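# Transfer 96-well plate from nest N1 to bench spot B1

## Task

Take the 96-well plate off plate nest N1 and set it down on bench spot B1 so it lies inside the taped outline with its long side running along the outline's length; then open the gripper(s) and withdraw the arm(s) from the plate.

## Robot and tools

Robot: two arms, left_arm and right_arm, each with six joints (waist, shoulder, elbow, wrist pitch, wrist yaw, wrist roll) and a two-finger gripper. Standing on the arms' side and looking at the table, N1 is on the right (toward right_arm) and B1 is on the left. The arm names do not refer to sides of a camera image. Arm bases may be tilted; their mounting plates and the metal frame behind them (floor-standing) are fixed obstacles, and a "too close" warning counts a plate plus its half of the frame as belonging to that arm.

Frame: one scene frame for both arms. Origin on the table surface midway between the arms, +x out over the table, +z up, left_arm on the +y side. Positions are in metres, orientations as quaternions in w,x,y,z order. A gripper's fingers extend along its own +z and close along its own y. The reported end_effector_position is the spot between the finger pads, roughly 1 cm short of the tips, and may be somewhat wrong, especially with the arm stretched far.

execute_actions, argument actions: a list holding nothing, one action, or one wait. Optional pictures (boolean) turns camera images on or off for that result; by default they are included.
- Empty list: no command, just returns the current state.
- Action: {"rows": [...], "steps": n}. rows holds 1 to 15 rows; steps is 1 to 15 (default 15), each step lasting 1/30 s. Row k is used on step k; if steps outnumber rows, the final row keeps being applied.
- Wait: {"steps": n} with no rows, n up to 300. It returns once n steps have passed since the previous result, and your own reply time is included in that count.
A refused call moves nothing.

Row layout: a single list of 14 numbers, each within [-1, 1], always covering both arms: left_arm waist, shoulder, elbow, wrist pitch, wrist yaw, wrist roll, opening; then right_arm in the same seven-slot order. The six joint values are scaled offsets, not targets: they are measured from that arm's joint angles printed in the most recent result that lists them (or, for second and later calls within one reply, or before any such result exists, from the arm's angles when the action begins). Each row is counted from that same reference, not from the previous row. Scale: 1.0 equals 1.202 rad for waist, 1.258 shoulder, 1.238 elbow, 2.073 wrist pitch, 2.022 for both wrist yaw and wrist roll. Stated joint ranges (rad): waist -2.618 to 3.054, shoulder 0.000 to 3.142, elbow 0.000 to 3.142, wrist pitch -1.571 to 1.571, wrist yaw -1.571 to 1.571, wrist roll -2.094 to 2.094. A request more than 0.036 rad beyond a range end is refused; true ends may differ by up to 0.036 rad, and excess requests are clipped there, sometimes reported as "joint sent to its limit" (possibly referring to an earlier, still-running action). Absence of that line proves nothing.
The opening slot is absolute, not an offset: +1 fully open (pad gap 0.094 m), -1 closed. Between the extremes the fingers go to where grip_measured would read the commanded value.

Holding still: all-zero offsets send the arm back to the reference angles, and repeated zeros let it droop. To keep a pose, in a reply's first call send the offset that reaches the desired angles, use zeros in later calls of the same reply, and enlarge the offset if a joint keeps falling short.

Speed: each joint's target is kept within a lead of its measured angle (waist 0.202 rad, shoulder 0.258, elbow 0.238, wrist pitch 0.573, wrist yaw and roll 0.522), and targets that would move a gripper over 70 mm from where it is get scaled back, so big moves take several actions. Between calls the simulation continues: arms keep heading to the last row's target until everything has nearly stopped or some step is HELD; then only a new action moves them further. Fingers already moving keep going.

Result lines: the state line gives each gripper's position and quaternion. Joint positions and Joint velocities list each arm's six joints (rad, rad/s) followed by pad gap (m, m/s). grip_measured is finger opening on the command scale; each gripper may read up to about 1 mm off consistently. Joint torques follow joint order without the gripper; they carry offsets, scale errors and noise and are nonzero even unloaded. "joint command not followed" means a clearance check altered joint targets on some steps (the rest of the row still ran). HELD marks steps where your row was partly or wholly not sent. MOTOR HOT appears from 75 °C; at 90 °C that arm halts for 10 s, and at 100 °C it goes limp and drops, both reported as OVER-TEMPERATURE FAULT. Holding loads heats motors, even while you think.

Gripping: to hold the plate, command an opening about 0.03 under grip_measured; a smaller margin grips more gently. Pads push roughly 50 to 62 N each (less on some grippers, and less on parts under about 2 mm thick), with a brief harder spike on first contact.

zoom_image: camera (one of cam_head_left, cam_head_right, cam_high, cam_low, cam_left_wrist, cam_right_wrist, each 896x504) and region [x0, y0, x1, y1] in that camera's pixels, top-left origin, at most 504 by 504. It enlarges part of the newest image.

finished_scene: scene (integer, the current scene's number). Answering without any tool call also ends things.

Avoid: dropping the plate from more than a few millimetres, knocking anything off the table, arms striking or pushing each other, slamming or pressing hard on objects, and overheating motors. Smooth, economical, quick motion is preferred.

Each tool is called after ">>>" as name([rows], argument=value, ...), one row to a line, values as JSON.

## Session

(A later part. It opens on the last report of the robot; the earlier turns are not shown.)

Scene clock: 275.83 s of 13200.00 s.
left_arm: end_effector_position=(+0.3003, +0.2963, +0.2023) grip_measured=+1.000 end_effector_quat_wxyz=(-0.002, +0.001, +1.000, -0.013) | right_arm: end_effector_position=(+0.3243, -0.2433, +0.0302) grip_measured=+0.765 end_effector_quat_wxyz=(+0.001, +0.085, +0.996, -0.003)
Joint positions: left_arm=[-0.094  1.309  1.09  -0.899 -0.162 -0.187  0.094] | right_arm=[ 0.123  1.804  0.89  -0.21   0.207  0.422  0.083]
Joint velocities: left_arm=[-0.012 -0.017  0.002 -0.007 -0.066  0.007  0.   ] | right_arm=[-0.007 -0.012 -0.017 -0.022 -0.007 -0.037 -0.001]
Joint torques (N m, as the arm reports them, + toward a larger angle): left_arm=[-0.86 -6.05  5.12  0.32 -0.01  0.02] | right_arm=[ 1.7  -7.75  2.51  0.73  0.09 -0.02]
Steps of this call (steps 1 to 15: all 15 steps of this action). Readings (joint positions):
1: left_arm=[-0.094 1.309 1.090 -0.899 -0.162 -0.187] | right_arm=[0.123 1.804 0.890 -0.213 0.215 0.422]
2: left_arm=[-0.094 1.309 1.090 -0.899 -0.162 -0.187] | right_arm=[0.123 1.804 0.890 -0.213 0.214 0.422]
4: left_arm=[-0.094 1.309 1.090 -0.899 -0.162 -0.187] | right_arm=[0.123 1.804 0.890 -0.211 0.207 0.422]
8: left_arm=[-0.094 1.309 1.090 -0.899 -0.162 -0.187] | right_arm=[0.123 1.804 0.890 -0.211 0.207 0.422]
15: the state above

>>> execute_actions([
  {"rows": [[0.03,0,0,0,0,0,1, 0,-0.02,0,-0.005,0,0,0.73],[0.06,0,0,0,0,0,1, 0,-0.03,0,-0.012,0,0,0.73],[0.09,0,0,0,0,0,1, 0,-0.045,0,-0.022,0,0,0.73],[0.12,0,0,0,0,0,1, 0,-0.06,0,-0.032,0,0,0.73],[0.15,0,0,0,0,0,1, 0,-0.08,0,-0.044,0,0,0.73],[0.18,0,0,0,0,0,1, 0,-0.10,0,-0.056,0,0,0.73],[0.21,0,0,0,0,0,1, 0,-0.12,0,-0.068,0,0,0.73],[0.24,0,0,0,0,0,1, 0,-0.14,0,-0.080,0,0,0.73],[0.27,0,0,0,0,0,1, 0,-0.155,0,-0.09,0,0,0.73],[0.29,0,0,0,0,0,1, 0,-0.17,0,-0.097,0,0,0.73]], "steps": 15},
])

Scene clock: 314.07 s of 13200.00 s.
left_arm: end_effector_position=(+0.2945, +0.4054, +0.1951) grip_measured=+1.000 end_effector_quat_wxyz=(-0.014, -0.153, +0.986, +0.068) | right_arm: end_effector_position=(+0.3389, -0.2510, +0.0867) grip_measured=+0.765 end_effector_quat_wxyz=(+0.026, +0.091, +0.996, +0.007)
Joint positions: left_arm=[ 0.257  1.309  1.09  -0.899 -0.163 -0.187  0.094] | right_arm=[ 0.123  1.596  0.89  -0.362  0.205  0.422  0.083]
Joint velocities: left_arm=[-0.007 -0.022  0.007 -0.022  0.007  0.022  0.   ] | right_arm=[ 0.002  0.002  0.022 -0.168 -0.095  0.037 -0.   ]
Joint torques (N m, as the arm reports them, + toward a larger angle): left_arm=[-0.44 -6.33  5.13  0.25 -0.12  0.  ] | right_arm=[ 1.44 -7.65  3.46  0.66  0.03 -0.02]
Steps of this call (steps 1 to 15: the robot went on to your last target; steps 16 to 90: nothing new was sent; then 34.73 s passed at rest; steps 91 to 105: all 15 steps of this action). Readings (joint positions):
91: left_arm=[-0.091 1.309 1.090 -0.899 -0.160 -0.187] | right_arm=[0.123 1.804 0.890 -0.210 0.206 0.422]
92: left_arm=[-0.080 1.309 1.090 -0.899 -0.158 -0.187] | right_arm=[0.123 1.802 0.890 -0.211 0.206 0.422]
94: left_arm=[-0.027 1.309 1.090 -0.899 -0.154 -0.187] | right_arm=[0.123 1.789 0.890 -0.224 0.205 0.422]
98: left_arm=[0.126 1.309 1.090 -0.899 -0.156 -0.187] | right_arm=[0.123 1.705 0.890 -0.290 0.205 0.422]
105: the state above

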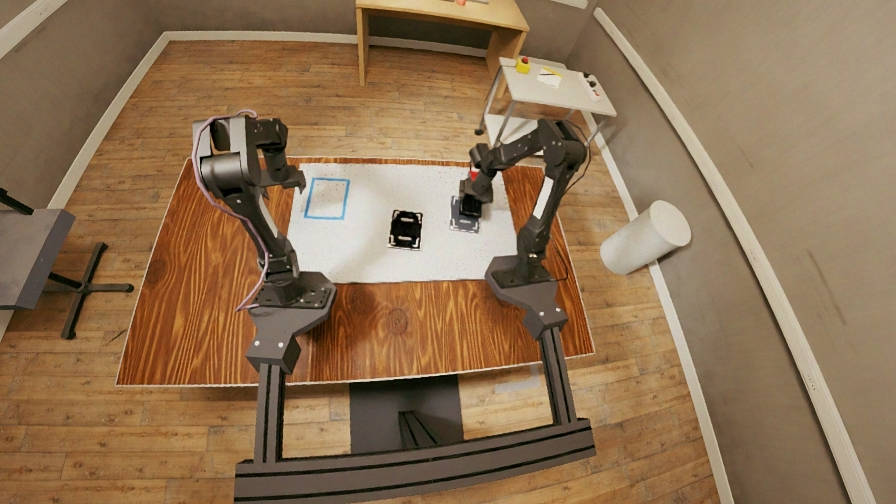

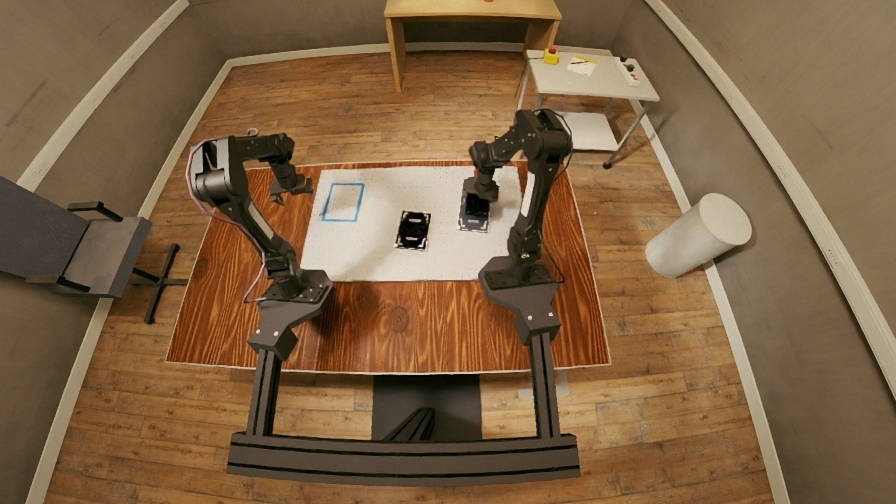

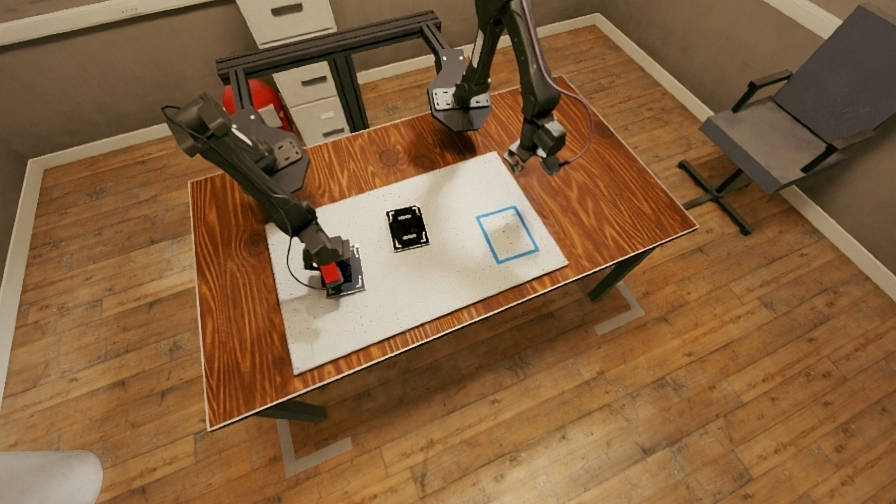

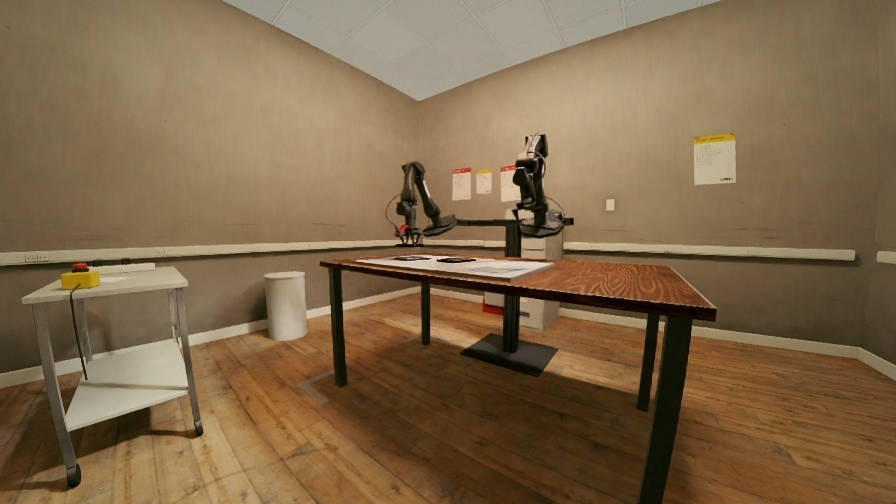

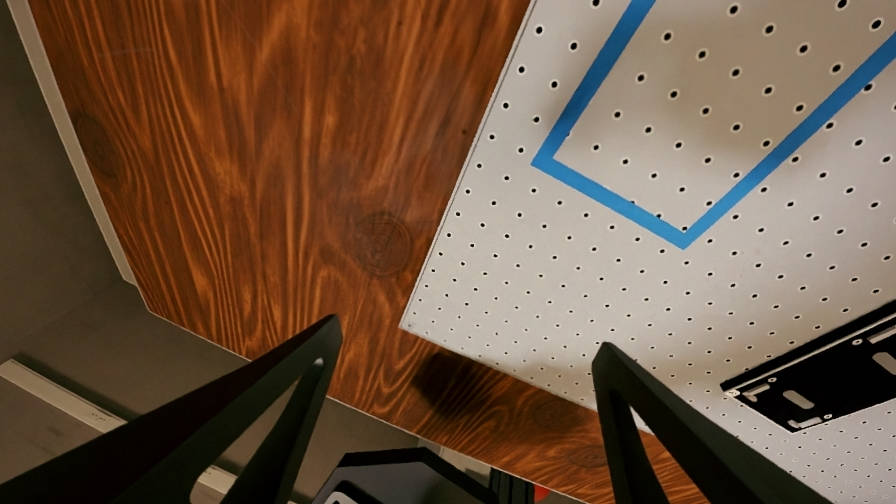

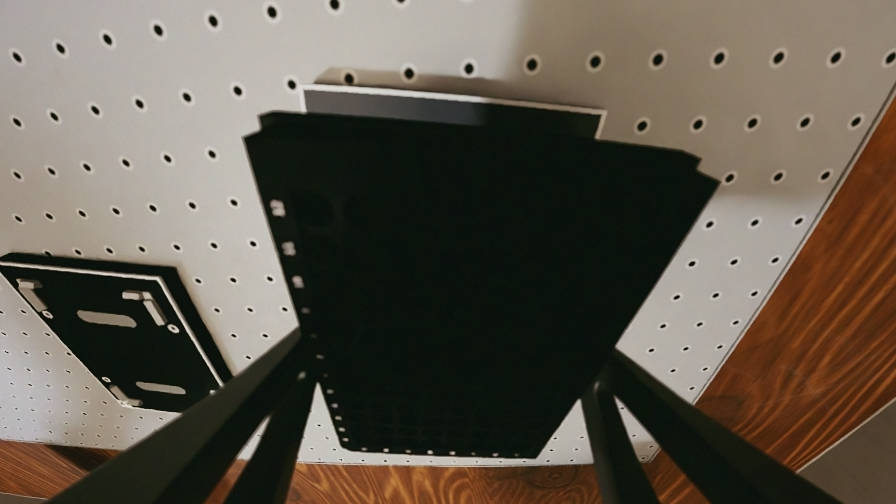

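>>> execute_actions([
  {"rows": [[0,0,0,0,0,0,1, 0.015,0.016,0.02,-0.03,0.004,0.01,0.73],[0,0,0,0,0,0,1, 0.035,0.038,0.047,-0.04,0.009,0.025,0.73],[0,0,0,0,0,0,1, 0.06,0.065,0.08,-0.05,0.015,0.04,0.73],[0,0,0,0,0,0,1, 0.088,0.095,0.117,-0.06,0.021,0.057,0.73],[0,0,0,0,0,0,1, 0.116,0.126,0.154,-0.071,0.027,0.073,0.73],[0,0,0,0,0,0,1, 0.144,0.156,0.192,-0.082,0.033,0.088,0.73],[0,0,0,0,0,0,1, 0.172,0.187,0.229,-0.093,0.038,0.103,0.73],[0,0,0,0,0,0,1, 0.2,0.217,0.266,-0.104,0.044,0.118,0.73],[0,0,0,0,0,0,1, 0.228,0.247,0.303,-0.115,0.049,0.133,0.73],[0,0,0,0,0,0,1, 0.256,0.278,0.341,-0.126,0.055,0.148,0.73],[0,0,0,0,0,0,1, 0.284,0.308,0.378,-0.137,0.06,0.163,0.73],[0,0,0,0,0,0,1, 0.312,0.339,0.415,-0.148,0.065,0.178,0.73],[0,0,0,0,0,0,1, 0.34,0.369,0.452,-0.159,0.071,0.193,0.73],[0,0,0,0,0,0,1, 0.368,0.399,0.49,-0.17,0.076,0.208,0.73],[0,0,0,0,0,0,1, 0.396,0.43,0.527,-0.18,0.08,0.22,0.73]], "steps": 15},
], pictures=false)

>>> execute_actions([
  {"steps": 10},
], pictures=false)

Scene clock: 329.90 s of 13200.00 s.
left_arm: end_effector_position=(+0.2945, +0.4054, +0.1951) grip_measured=+1.000 end_effector_quat_wxyz=(-0.014, -0.153, +0.986, +0.068) | right_arm: end_effector_position=(+0.3536, -0.0732, +0.0697) grip_measured=+0.765 end_effector_quat_wxyz=(-0.012, +0.053, +0.998, +0.014)
Joint positions: left_arm=[ 0.257  1.309  1.09  -0.899 -0.163 -0.187  0.094] | right_arm=[ 0.52   2.059  1.447 -0.619  0.319  0.738  0.083]
Joint velocities: left_arm=[-0.002 -0.002  0.007  0.007 -0.037  0.051  0.   ] | right_arm=[ 0.901  1.096  1.36  -0.711  0.33   0.784  0.001]
Joint torques (N m, as the arm reports them, + toward a larger angle): left_arm=[-0.12 -6.33  4.9   0.26 -0.04  0.03] | right_arm=[ 5.87 -8.83  4.75  0.6   0.02  0.03]
Steps of this call (steps 1 to 30: the robot went on to your last target; steps 31 to 90: nothing new was sent; then 12.33 s passed at rest; steps 91 to 105: all 15 steps of this action). Readings (joint positions):
91: left_arm=[0.257 1.309 1.090 -0.899 -0.163 -0.187] | right_arm=[0.123 1.596 0.890 -0.399 0.205 0.423]
92: left_arm=[0.257 1.309 1.090 -0.899 -0.163 -0.187] | right_arm=[0.126 1.600 0.895 -0.407 0.208 0.429]
94: left_arm=[0.257 1.309 1.090 -0.899 -0.163 -0.187] | right_arm=[0.153 1.638 0.940 -0.442 0.223 0.457]
98: left_arm=[0.257 1.309 1.090 -0.899 -0.163 -0.187] | right_arm=[0.279 1.790 1.119 -0.499 0.256 0.545]
105: the state above

Scene clock: 330.23 s of 13200.00 s.
left_arm: end_effector_position=(+0.2945, +0.4054, +0.1951) grip_measured=+1.000 end_effector_quat_wxyz=(-0.014, -0.153, +0.986, +0.068) | right_arm: end_effector_position=(+0.3257, -0.0488, +0.0656) grip_measured=+0.765 end_effector_quat_wxyz=(-0.035, +0.052, +0.998, -0.011)
Joint positions: left_arm=[ 0.257  1.309  1.09  -0.899 -0.163 -0.187  0.094] | right_arm=[ 0.602  2.139  1.518 -0.707  0.347  0.844  0.083]
Joint velocities: left_arm=[ 0.007 -0.007  0.002 -0.037  0.022 -0.022  0.   ] | right_arm=[-0.066 -0.007  0.007 -0.125  0.066  0.066 -0.   ]
Joint torques (N m, as the arm reports them, + toward a larger angle): left_arm=[-0.21 -6.51  5.06  0.32 -0.12  0.  ] | right_arm=[ 4.26 -9.86  5.59  0.55  0.08  0.08]
Steps of this call (steps 1 to 10: the robot went on to your last target). Readings (joint positions):
1: left_arm=[0.257 1.309 1.090 -0.899 -0.163 -0.187] | right_arm=[0.550 2.092 1.485 -0.631 0.326 0.761]
2: left_arm=[0.257 1.309 1.090 -0.899 -0.163 -0.187] | right_arm=[0.576 2.115 1.507 -0.636 0.328 0.780]
4: left_arm=[0.257 1.309 1.090 -0.899 -0.163 -0.187] | right_arm=[0.607 2.135 1.518 -0.653 0.329 0.807]
8: left_arm=[0.257 1.309 1.090 -0.899 -0.163 -0.187] | right_arm=[0.607 2.139 1.518 -0.698 0.341 0.836]
10: the state above

>>> execute_actions([
  {"rows": [[0,0,0,0,0,0,1, 0.015,0.016,0.03,-0.02,0.012,0.02,0.73],[0,0,0,0,0,0,1, 0.04,0.042,0.065,-0.03,0.017,0.033,0.73],[0,0,0,0,0,0,1, 0.07,0.074,0.108,-0.042,0.023,0.05,0.73],[0,0,0,0,0,0,1, 0.10,0.106,0.152,-0.054,0.029,0.066,0.73],[0,0,0,0,0,0,1, 0.13,0.138,0.196,-0.066,0.035,0.082,0.73],[0,0,0,0,0,0,1, 0.16,0.17,0.24,-0.078,0.041,0.098,0.73],[0,0,0,0,0,0,1, 0.19,0.202,0.284,-0.09,0.047,0.114,0.73],[0,0,0,0,0,0,1, 0.22,0.234,0.328,-0.10,0.053,0.13,0.73],[0,0,0,0,0,0,1, 0.25,0.266,0.372,-0.11,0.059,0.145,0.73],[0,0,0,0,0,0,1, 0.28,0.298,0.414,-0.12,0.064,0.158,0.73],[0,0,0,0,0,0,1, 0.305,0.325,0.45,-0.127,0.068,0.168,0.73],[0,0,0,0,0,0,1, 0.325,0.347,0.478,-0.127,0.068,0.168,0.73],[0,0,0,0,0,0,1, 0.34,0.363,0.498,-0.127,0.068,0.168,0.73],[0,0,0,0,0,0,1, 0.35,0.373,0.51,-0.127,0.068,0.168,0.73],[0,0,0,0,0,0,1, 0.354,0.378,0.516,-0.127,0.068,0.168,0.73]], "steps": 15},
], pictures=false)

>>> execute_actions([
  {"steps": 20},
])

Scene clock: 342.63 s of 13200.00 s.
left_arm: end_effector_position=(+0.2945, +0.4054, +0.1951) grip_measured=+1.000 end_effector_quat_wxyz=(-0.014, -0.153, +0.986, +0.068) | right_arm: end_effector_position=(+0.2285, +0.1429, +0.0809) grip_measured=+0.765 end_effector_quat_wxyz=(+0.006, +0.004, +0.999, +0.032)
Joint positions: left_arm=[ 0.257  1.309  1.09  -0.899 -0.163 -0.187  0.094] | right_arm=[ 1.006  2.587  2.108 -0.892  0.454  1.126  0.083]
Joint velocities: left_arm=[-0.002 -0.007 -0.022 -0.022 -0.007 -0.022  0.   ] | right_arm=[ 0.789  0.569  0.466 -0.227  0.007  0.256 -0.   ]
Joint torques (N m, as the arm reports them, + toward a larger angle): left_arm=[-0.04 -6.46  5.08  0.25 -0.06  0.01] | right_arm=[  3.99 -11.87   5.97   0.4    0.33   0.08]
Steps of this call (steps 1 to 30: the robot went on to your last target; steps 31 to 90: nothing new was sent; then 8.90 s passed at rest; steps 91 to 105: all 15 steps of this action). Readings (joint positions):
91: left_arm=[0.257 1.309 1.090 -0.899 -0.163 -0.187] | right_arm=[0.600 2.140 1.519 -0.723 0.356 0.859]
92: left_arm=[0.257 1.309 1.090 -0.899 -0.163 -0.187] | right_arm=[0.603 2.146 1.531 -0.735 0.360 0.866]
94: left_arm=[0.257 1.309 1.090 -0.899 -0.163 -0.187] | right_arm=[0.624 2.189 1.599 -0.772 0.378 0.895]
98: left_arm=[0.257 1.309 1.090 -0.899 -0.163 -0.187] | right_arm=[0.745 2.339 1.808 -0.816 0.416 0.981]
105: the state above

Scene clock: 343.30 s of 13200.00 s.
left_arm: end_effector_position=(+0.2945, +0.4054, +0.1951) grip_measured=+1.000 end_effector_quat_wxyz=(-0.014, -0.153, +0.986, +0.068) | right_arm: end_effector_position=(+0.2168, +0.1330, +0.0726) grip_measured=+0.765 end_effector_quat_wxyz=(+0.001, +0.007, +1.000, +0.000)
Joint positions: left_arm=[ 0.257  1.309  1.09  -0.899 -0.163 -0.187  0.094] | right_arm=[ 1.017  2.622  2.131 -0.954  0.474  1.173  0.083]
Joint velocities: left_arm=[ 0.007 -0.007  0.002 -0.007  0.051  0.022  0.   ] | right_arm=[ 0.002  0.002  0.012 -0.022  0.022 -0.007  0.001]
Joint torques (N m, as the arm reports them, + toward a larger angle): left_arm=[-0.14 -6.47  5.05  0.24 -0.1   0.05] | right_arm=[  7.53 -11.77   6.24   0.57   0.11   0.08]
Steps of this call (steps 1 to 20: the robot went on to your last target). Readings (joint positions):
1: left_arm=[0.257 1.309 1.090 -0.899 -0.163 -0.187] | right_arm=[1.030 2.603 2.118 -0.898 0.454 1.135]
2: left_arm=[0.257 1.309 1.090 -0.899 -0.163 -0.187] | right_arm=[1.046 2.613 2.122 -0.906 0.454 1.142]
4: left_arm=[0.257 1.309 1.090 -0.899 -0.163 -0.187] | right_arm=[1.057 2.622 2.122 -0.926 0.454 1.153]
8: left_arm=[0.257 1.309 1.090 -0.899 -0.163 -0.187] | right_arm=[1.036 2.622 2.126 -0.947 0.463 1.166]
20: the state above

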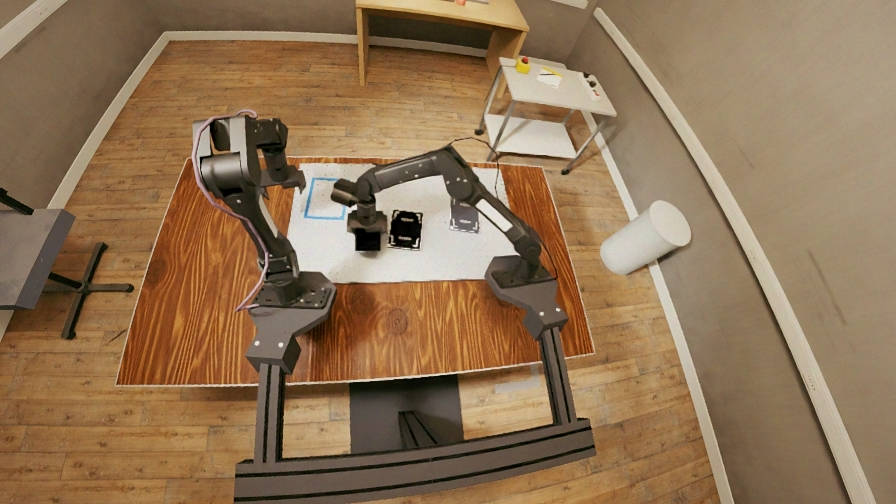

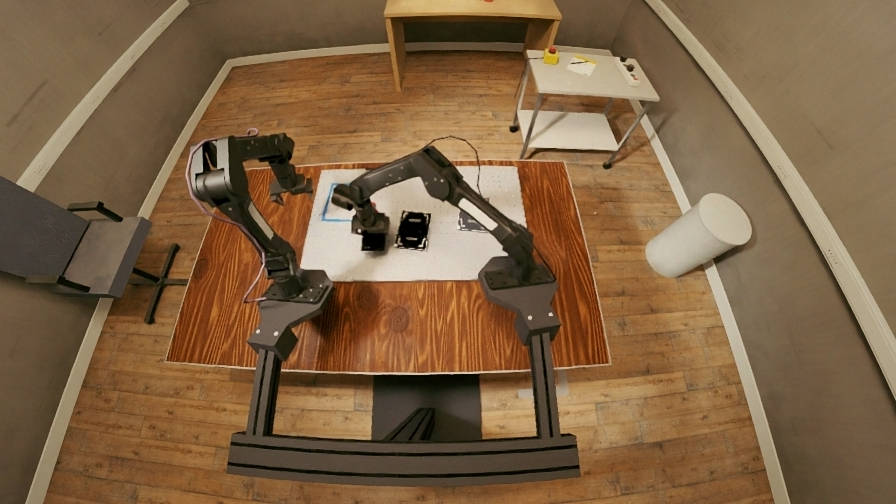

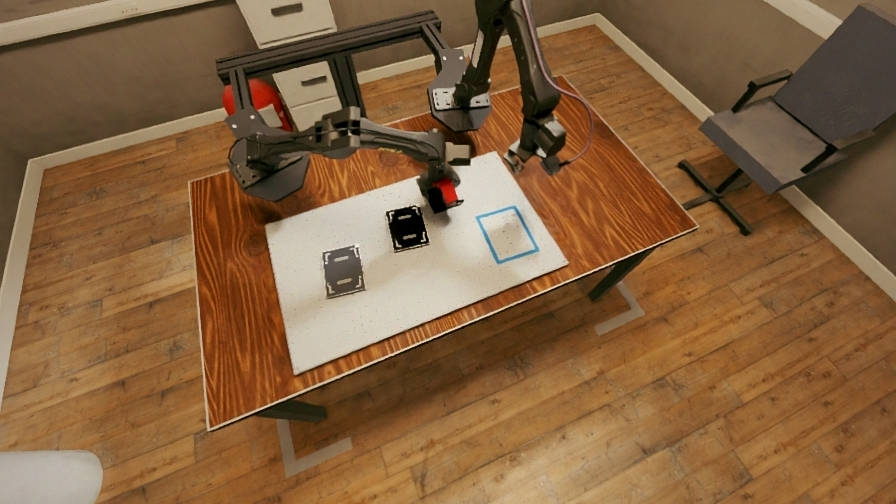

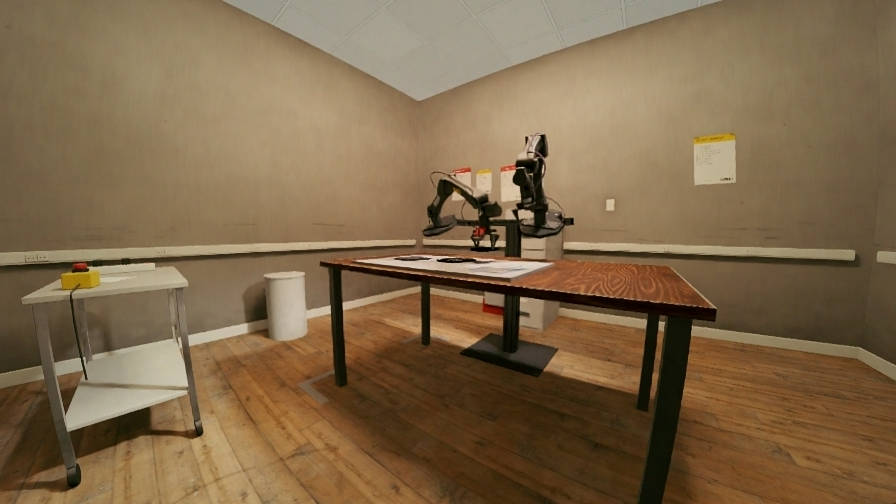

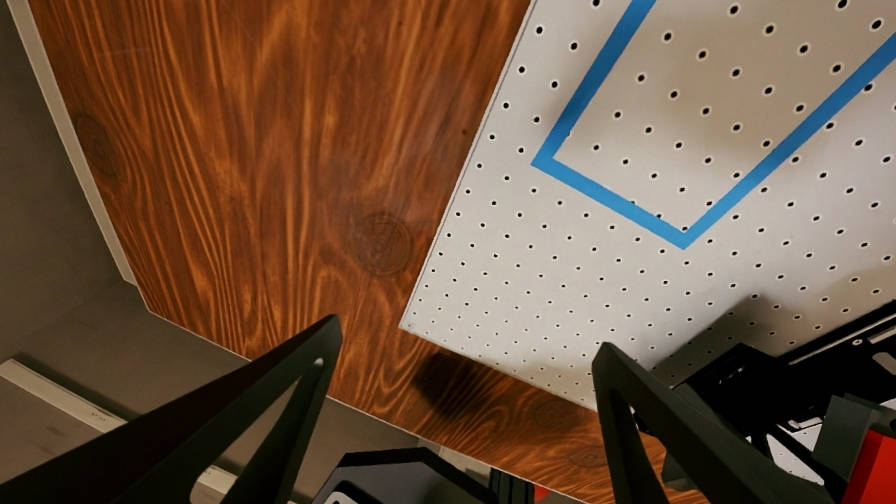

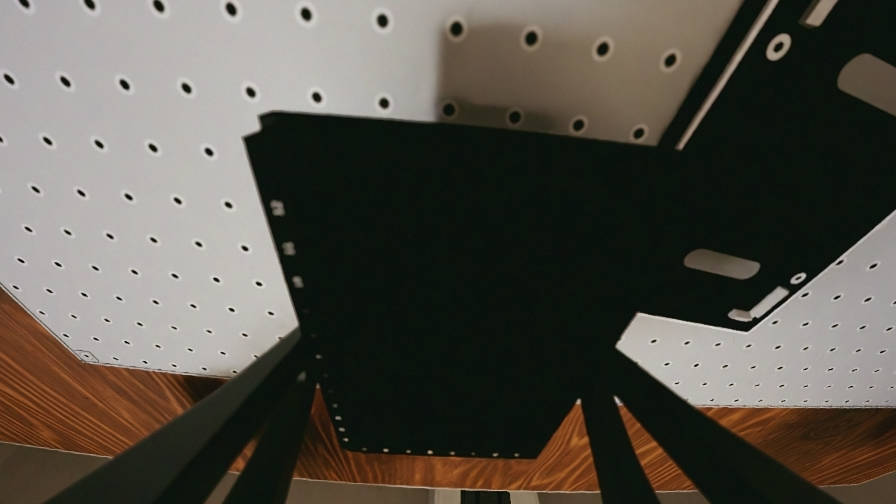

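>>> execute_actions([
  {"rows": [[0,0,0,0,0,0,1, 0.006,0.008,0.01,0.008,0,0,0.73],[0,0,0,0,0,0,1, 0.006,0.014,0.01,0.013,0,0,0.73],[0,0,0,0,0,0,1, 0.006,0.02,0.01,0.018,0,0,0.73],[0,0,0,0,0,0,1, 0.006,0.027,0.01,0.023,0,0,0.73],[0,0,0,0,0,0,1, 0.006,0.034,0.01,0.028,0,0,0.73],[0,0,0,0,0,0,1, 0.006,0.041,0.01,0.033,0,0,0.73],[0,0,0,0,0,0,1, 0.006,0.048,0.01,0.038,0,0,0.73],[0,0,0,0,0,0,1, 0.006,0.055,0.01,0.042,0,0,0.73],[0,0,0,0,0,0,1, 0.006,0.061,0.01,0.045,0,0,0.73],[0,0,0,0,0,0,1, 0.006,0.066,0.01,0.046,0,0,0.73],[0,0,0,0,0,0,1, 0.006,0.07,0.01,0.046,0,0,0.73]], "steps": 15},
], pictures=false)

>>> execute_actions([
  {"steps": 12},
])

Scene clock: 360.40 s of 13200.00 s.
left_arm: end_effector_position=(+0.2945, +0.4054, +0.1951) grip_measured=+1.000 end_effector_quat_wxyz=(-0.014, -0.153, +0.986, +0.068) | right_arm: end_effector_position=(+0.1967, +0.1366, +0.0339) grip_measured=+0.765 end_effector_quat_wxyz=(-0.002, +0.003, +1.000, -0.006)
Joint positions: left_arm=[ 0.257  1.309  1.09  -0.899 -0.163 -0.187  0.094] | right_arm=[ 1.017  2.714  2.131 -0.879  0.474  1.174  0.083]
Joint velocities: left_arm=[-0.007 -0.002 -0.012  0.007 -0.022  0.081  0.   ] | right_arm=[-0.022  0.09  -0.017  0.022  0.007 -0.037 -0.   ]
Joint torques (N m, as the arm reports them, + toward a larger angle): left_arm=[-0.06 -6.22  4.94  0.31 -0.06 -0.02] | right_arm=[  7.3  -11.97   5.1    0.87   0.01  -0.02]
Steps of this call (steps 1 to 15: the robot went on to your last target; steps 16 to 90: nothing new was sent; then 13.60 s passed at rest; steps 91 to 105: all 15 steps of this action). Readings (joint positions):
91: left_arm=[0.257 1.309 1.090 -0.899 -0.163 -0.187] | right_arm=[1.017 2.622 2.131 -0.954 0.474 1.174]
92: left_arm=[0.257 1.309 1.090 -0.899 -0.163 -0.187] | right_arm=[1.017 2.622 2.131 -0.952 0.474 1.174]
94: left_arm=[0.257 1.309 1.090 -0.899 -0.163 -0.187] | right_arm=[1.017 2.626 2.131 -0.942 0.474 1.174]
98: left_arm=[0.257 1.309 1.090 -0.899 -0.163 -0.187] | right_arm=[1.017 2.652 2.131 -0.907 0.474 1.174]
105: the state above

Scene clock: 360.80 s of 13200.00 s.
left_arm: end_effector_position=(+0.2945, +0.4054, +0.1951) grip_measured=+1.000 end_effector_quat_wxyz=(-0.014, -0.153, +0.986, +0.068) | right_arm: end_effector_position=(+0.1968, +0.1384, +0.0327) grip_measured=+0.765 end_effector_quat_wxyz=(-0.000, +0.005, +1.000, -0.003)
Joint positions: left_arm=[ 0.257  1.309  1.09  -0.899 -0.163 -0.187  0.094] | right_arm=[ 1.017  2.716  2.131 -0.868  0.474  1.174  0.083]
Joint velocities: left_arm=[-0.022 -0.012 -0.002  0.022  0.037 -0.051  0.   ] | right_arm=[ 0.017  0.002 -0.002  0.007 -0.022 -0.037 -0.   ]
Joint torques (N m, as the arm reports them, + toward a larger angle): left_arm=[-0.16 -6.31  4.86  0.27 -0.07 -0.01] | right_arm=[  7.33 -11.75   5.14   0.79   0.    -0.03]
Steps of this call (steps 1 to 12: the robot went on to your last target). Readings (joint positions):
1: left_arm=[0.257 1.309 1.090 -0.899 -0.163 -0.187] | right_arm=[1.017 2.716 2.131 -0.879 0.474 1.174]
2: left_arm=[0.257 1.309 1.090 -0.899 -0.163 -0.187] | right_arm=[1.017 2.716 2.131 -0.879 0.474 1.174]
4: left_arm=[0.257 1.309 1.090 -0.899 -0.163 -0.187] | right_arm=[1.017 2.716 2.131 -0.875 0.474 1.174]
8: left_arm=[0.257 1.309 1.090 -0.899 -0.163 -0.187] | right_arm=[1.017 2.716 2.131 -0.871 0.474 1.174]
12: the state above

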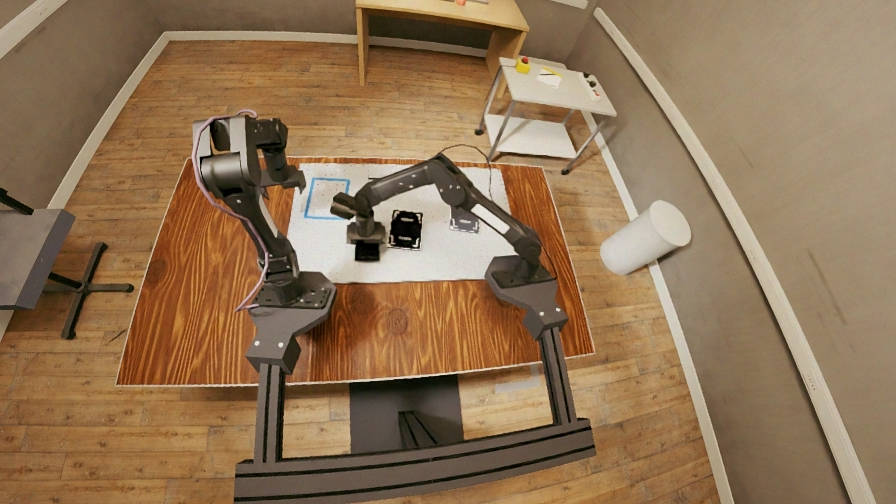

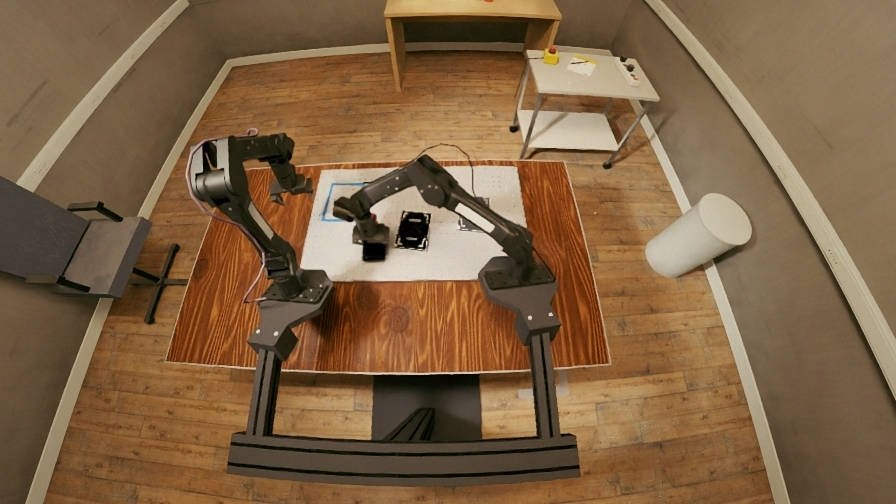

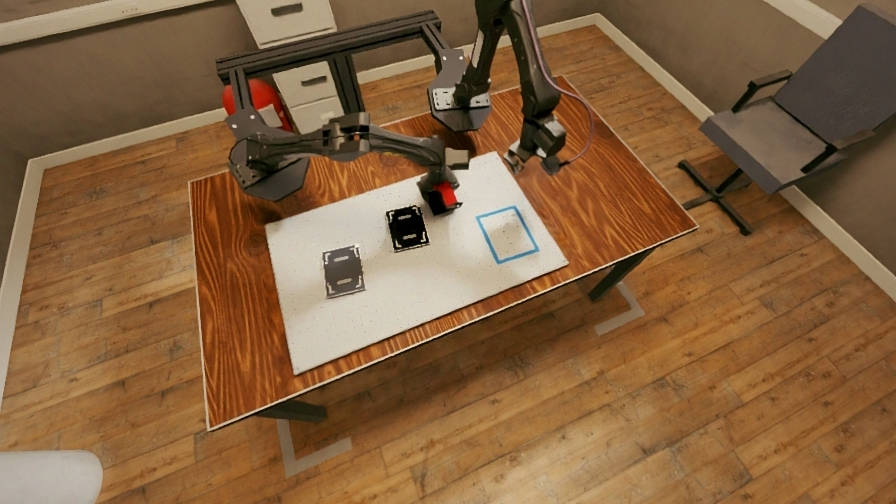

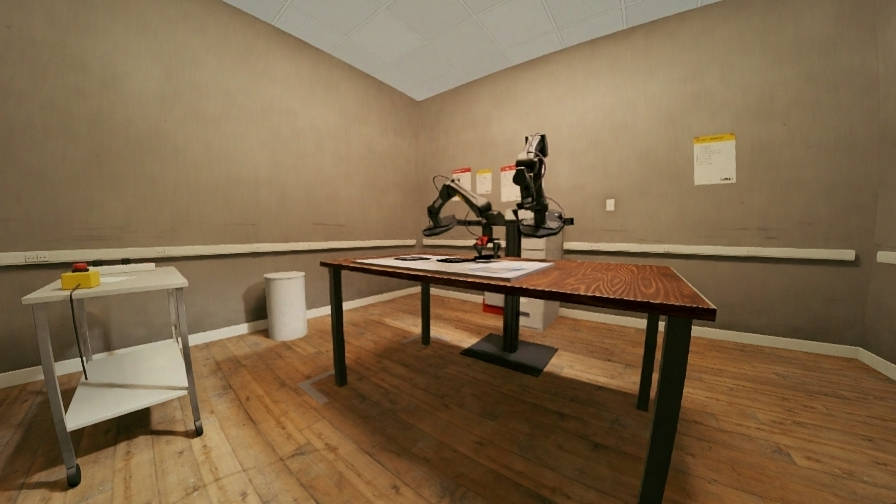

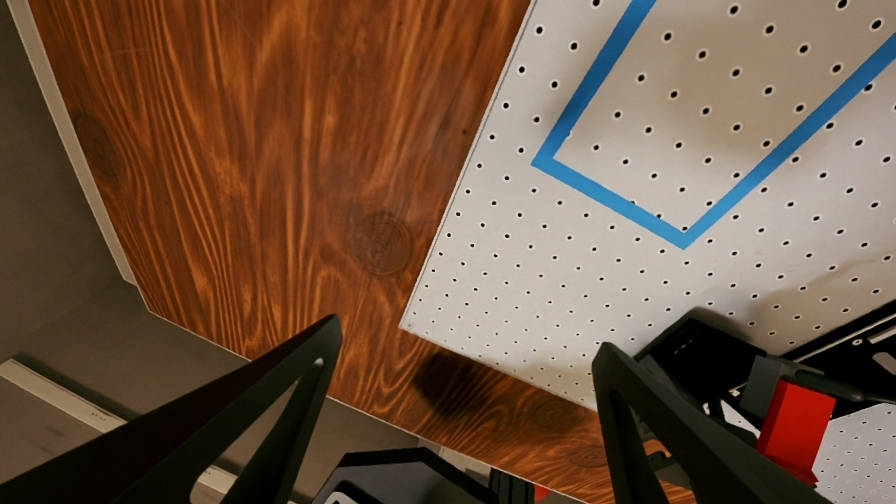

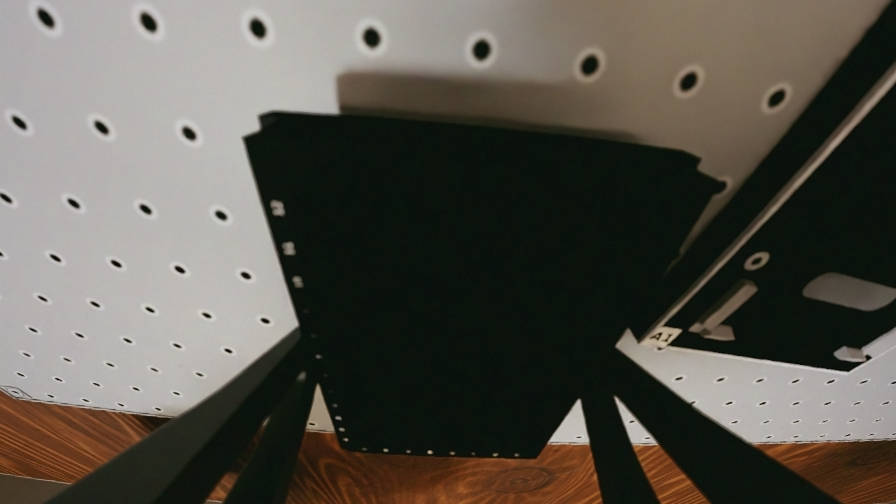

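>>> execute_actions([
  {"rows": [[0,0,0,0,0,0,1, 0.012,0,0.025,-0.005,0,0.006,0.73],[0,0,0,0,0,0,1, 0.016,0.005,0.032,-0.008,0,0.009,0.73],[0,0,0,0,0,0,1, 0.021,0.01,0.039,-0.011,0,0.012,0.73],[0,0,0,0,0,0,1, 0.026,0.015,0.046,-0.013,0,0.014,0.73],[0,0,0,0,0,0,1, 0.031,0.02,0.053,-0.013,0,0.014,0.73],[0,0,0,0,0,0,1, 0.035,0.025,0.059,-0.013,0,0.014,0.73],[0,0,0,0,0,0,1, 0.035,0.03,0.059,-0.013,0,0.014,0.73]], "steps": 15},
], pictures=false)

>>> execute_actions([
  {"steps": 10},
])

>>> zoom_image(camera="cam_low", region=[455, 235, 515, 275])

Scene clock: 378.50 s of 13200.00 s.
left_arm: end_effector_position=(+0.2945, +0.4054, +0.1951) grip_measured=+1.000 end_effector_quat_wxyz=(-0.014, -0.153, +0.986, +0.068) | right_arm: end_effector_position=(+0.1883, +0.1517, +0.0369) grip_measured=+0.765 end_effector_quat_wxyz=(+0.002, +0.005, +1.000, +0.007)
Joint positions: left_arm=[ 0.257  1.309  1.09  -0.899 -0.163 -0.187  0.094] | right_arm=[ 1.042  2.744  2.18  -0.879  0.474  1.191  0.083]
Joint velocities: left_arm=[ 0.002 -0.002 -0.007  0.037 -0.007  0.081  0.   ] | right_arm=[-0.007  0.022  0.002 -0.007  0.007  0.051 -0.001]
Joint torques (N m, as the arm reports them, + toward a larger angle): left_arm=[-0.19 -6.22  5.15  0.25 -0.09 -0.02] | right_arm=[  8.23 -10.95   6.06   0.63   0.02   0.07]
Steps of this call (steps 1 to 30: the robot went on to your last target; steps 31 to 90: nothing new was sent; then 14.20 s passed at rest; steps 91 to 105: all 15 steps of this action). Readings (joint positions):
91: left_arm=[0.257 1.309 1.090 -0.899 -0.163 -0.187] | right_arm=[1.017 2.716 2.131 -0.867 0.474 1.174]
92: left_arm=[0.257 1.309 1.090 -0.899 -0.163 -0.187] | right_arm=[1.017 2.716 2.133 -0.869 0.474 1.176]
94: left_arm=[0.257 1.309 1.090 -0.899 -0.163 -0.187] | right_arm=[1.017 2.720 2.146 -0.875 0.474 1.181]
98: left_arm=[0.257 1.309 1.090 -0.899 -0.163 -0.187] | right_arm=[1.027 2.732 2.178 -0.878 0.474 1.188]
105: the state above

Scene clock: 378.83 s of 13200.00 s.
left_arm: end_effector_position=(+0.2945, +0.4054, +0.1951) grip_measured=+1.000 end_effector_quat_wxyz=(-0.014, -0.153, +0.986, +0.068) | right_arm: end_effector_position=(+0.1877, +0.1512, +0.0362) grip_measured=+0.765 end_effector_quat_wxyz=(+0.002, +0.005, +1.000, +0.006)
Joint positions: left_arm=[ 0.257  1.309  1.09  -0.899 -0.163 -0.187  0.094] | right_arm=[ 1.042  2.745  2.18  -0.881  0.474  1.192  0.083]
Joint velocities: left_arm=[ 0.002 -0.007  0.012  0.051 -0.007 -0.022  0.   ] | right_arm=[-0.007 -0.017  0.017 -0.051  0.051  0.007 -0.   ]
Joint torques (N m, as the arm reports them, + toward a larger angle): left_arm=[-0.11 -6.44  4.96  0.27 -0.09  0.04] | right_arm=[  8.28 -10.84   6.04   0.62   0.01   0.08]
Steps of this call (steps 1 to 10: the robot went on to your last target). Readings (joint positions):
1: left_arm=[0.257 1.309 1.090 -0.899 -0.163 -0.187] | right_arm=[1.042 2.745 2.180 -0.880 0.474 1.192]
2: left_arm=[0.257 1.309 1.090 -0.899 -0.163 -0.187] | right_arm=[1.042 2.745 2.180 -0.880 0.474 1.192]
4: left_arm=[0.257 1.309 1.090 -0.899 -0.163 -0.187] | right_arm=[1.042 2.745 2.180 -0.881 0.474 1.192]
8: left_arm=[0.257 1.309 1.090 -0.899 -0.163 -0.187] | right_arm=[1.042 2.745 2.180 -0.881 0.474 1.192]
10: the state above

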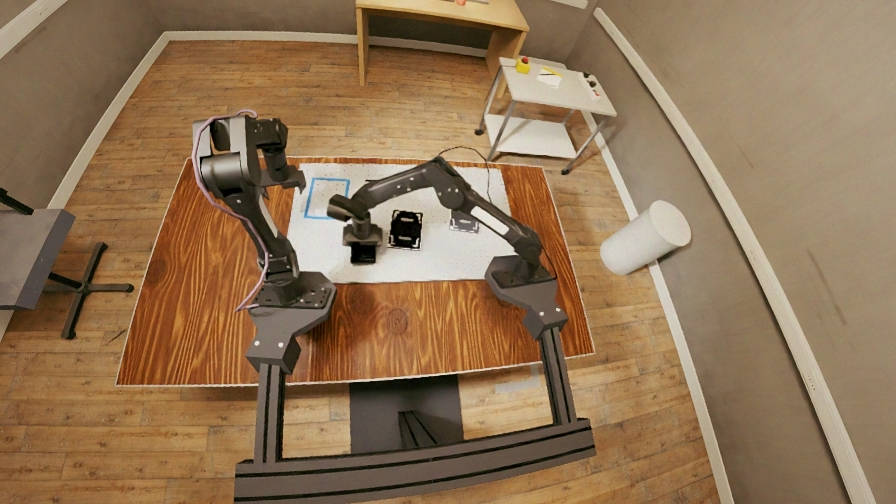

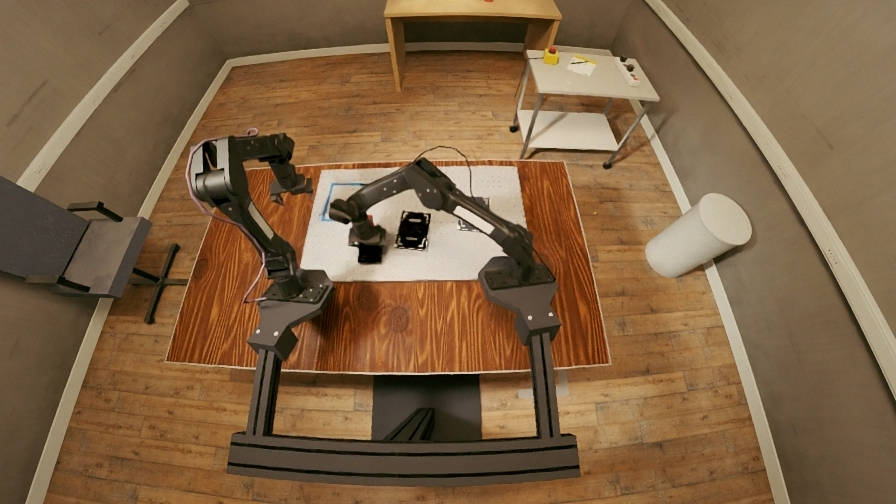

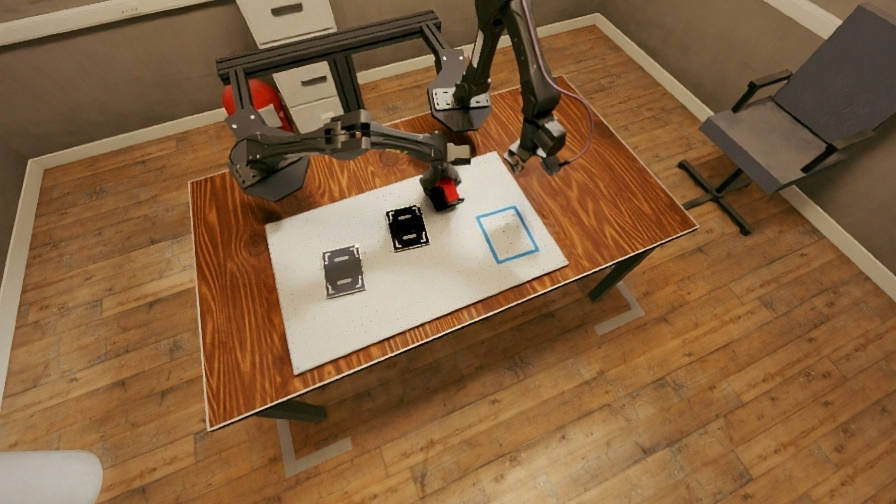

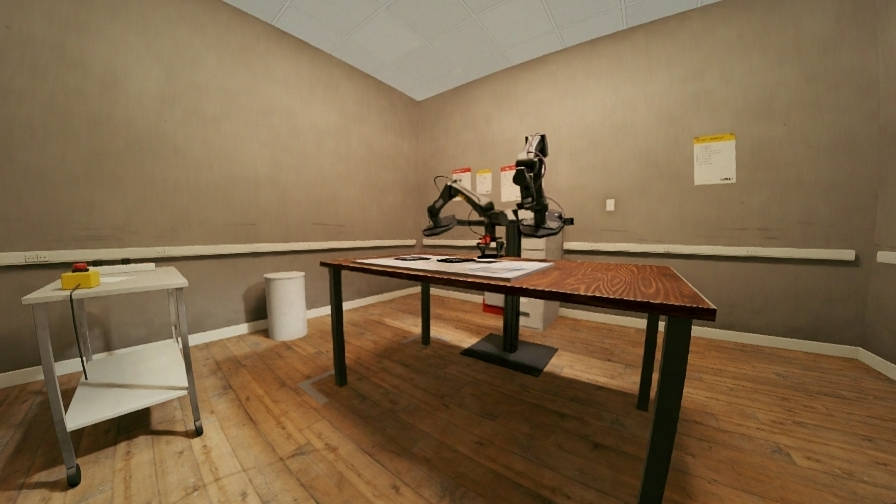

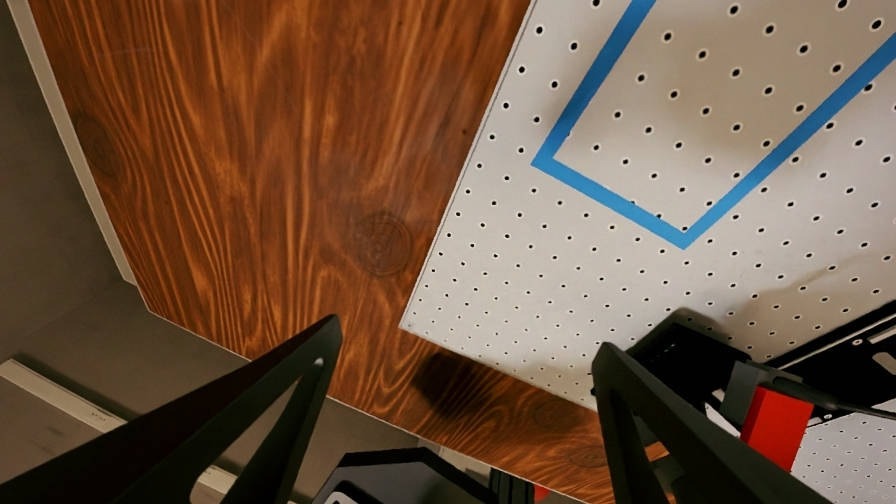

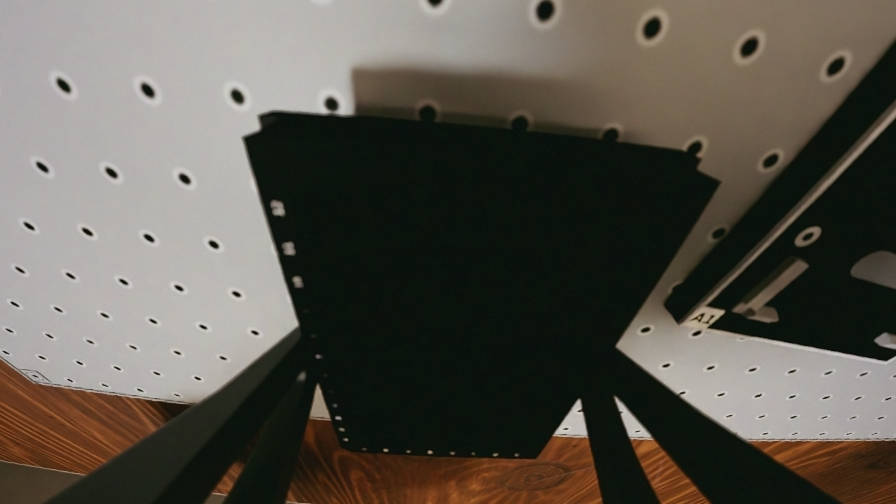

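Region (455, 235, 515, 275) of cam_low's 896x504 image, scaled by 8.400, with more detail than that image has.

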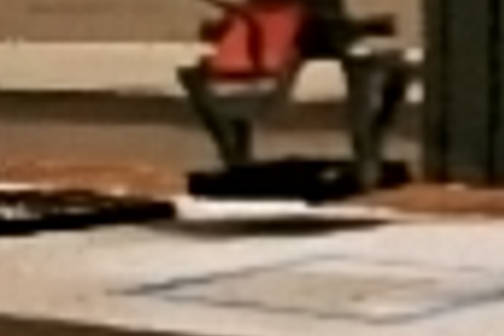

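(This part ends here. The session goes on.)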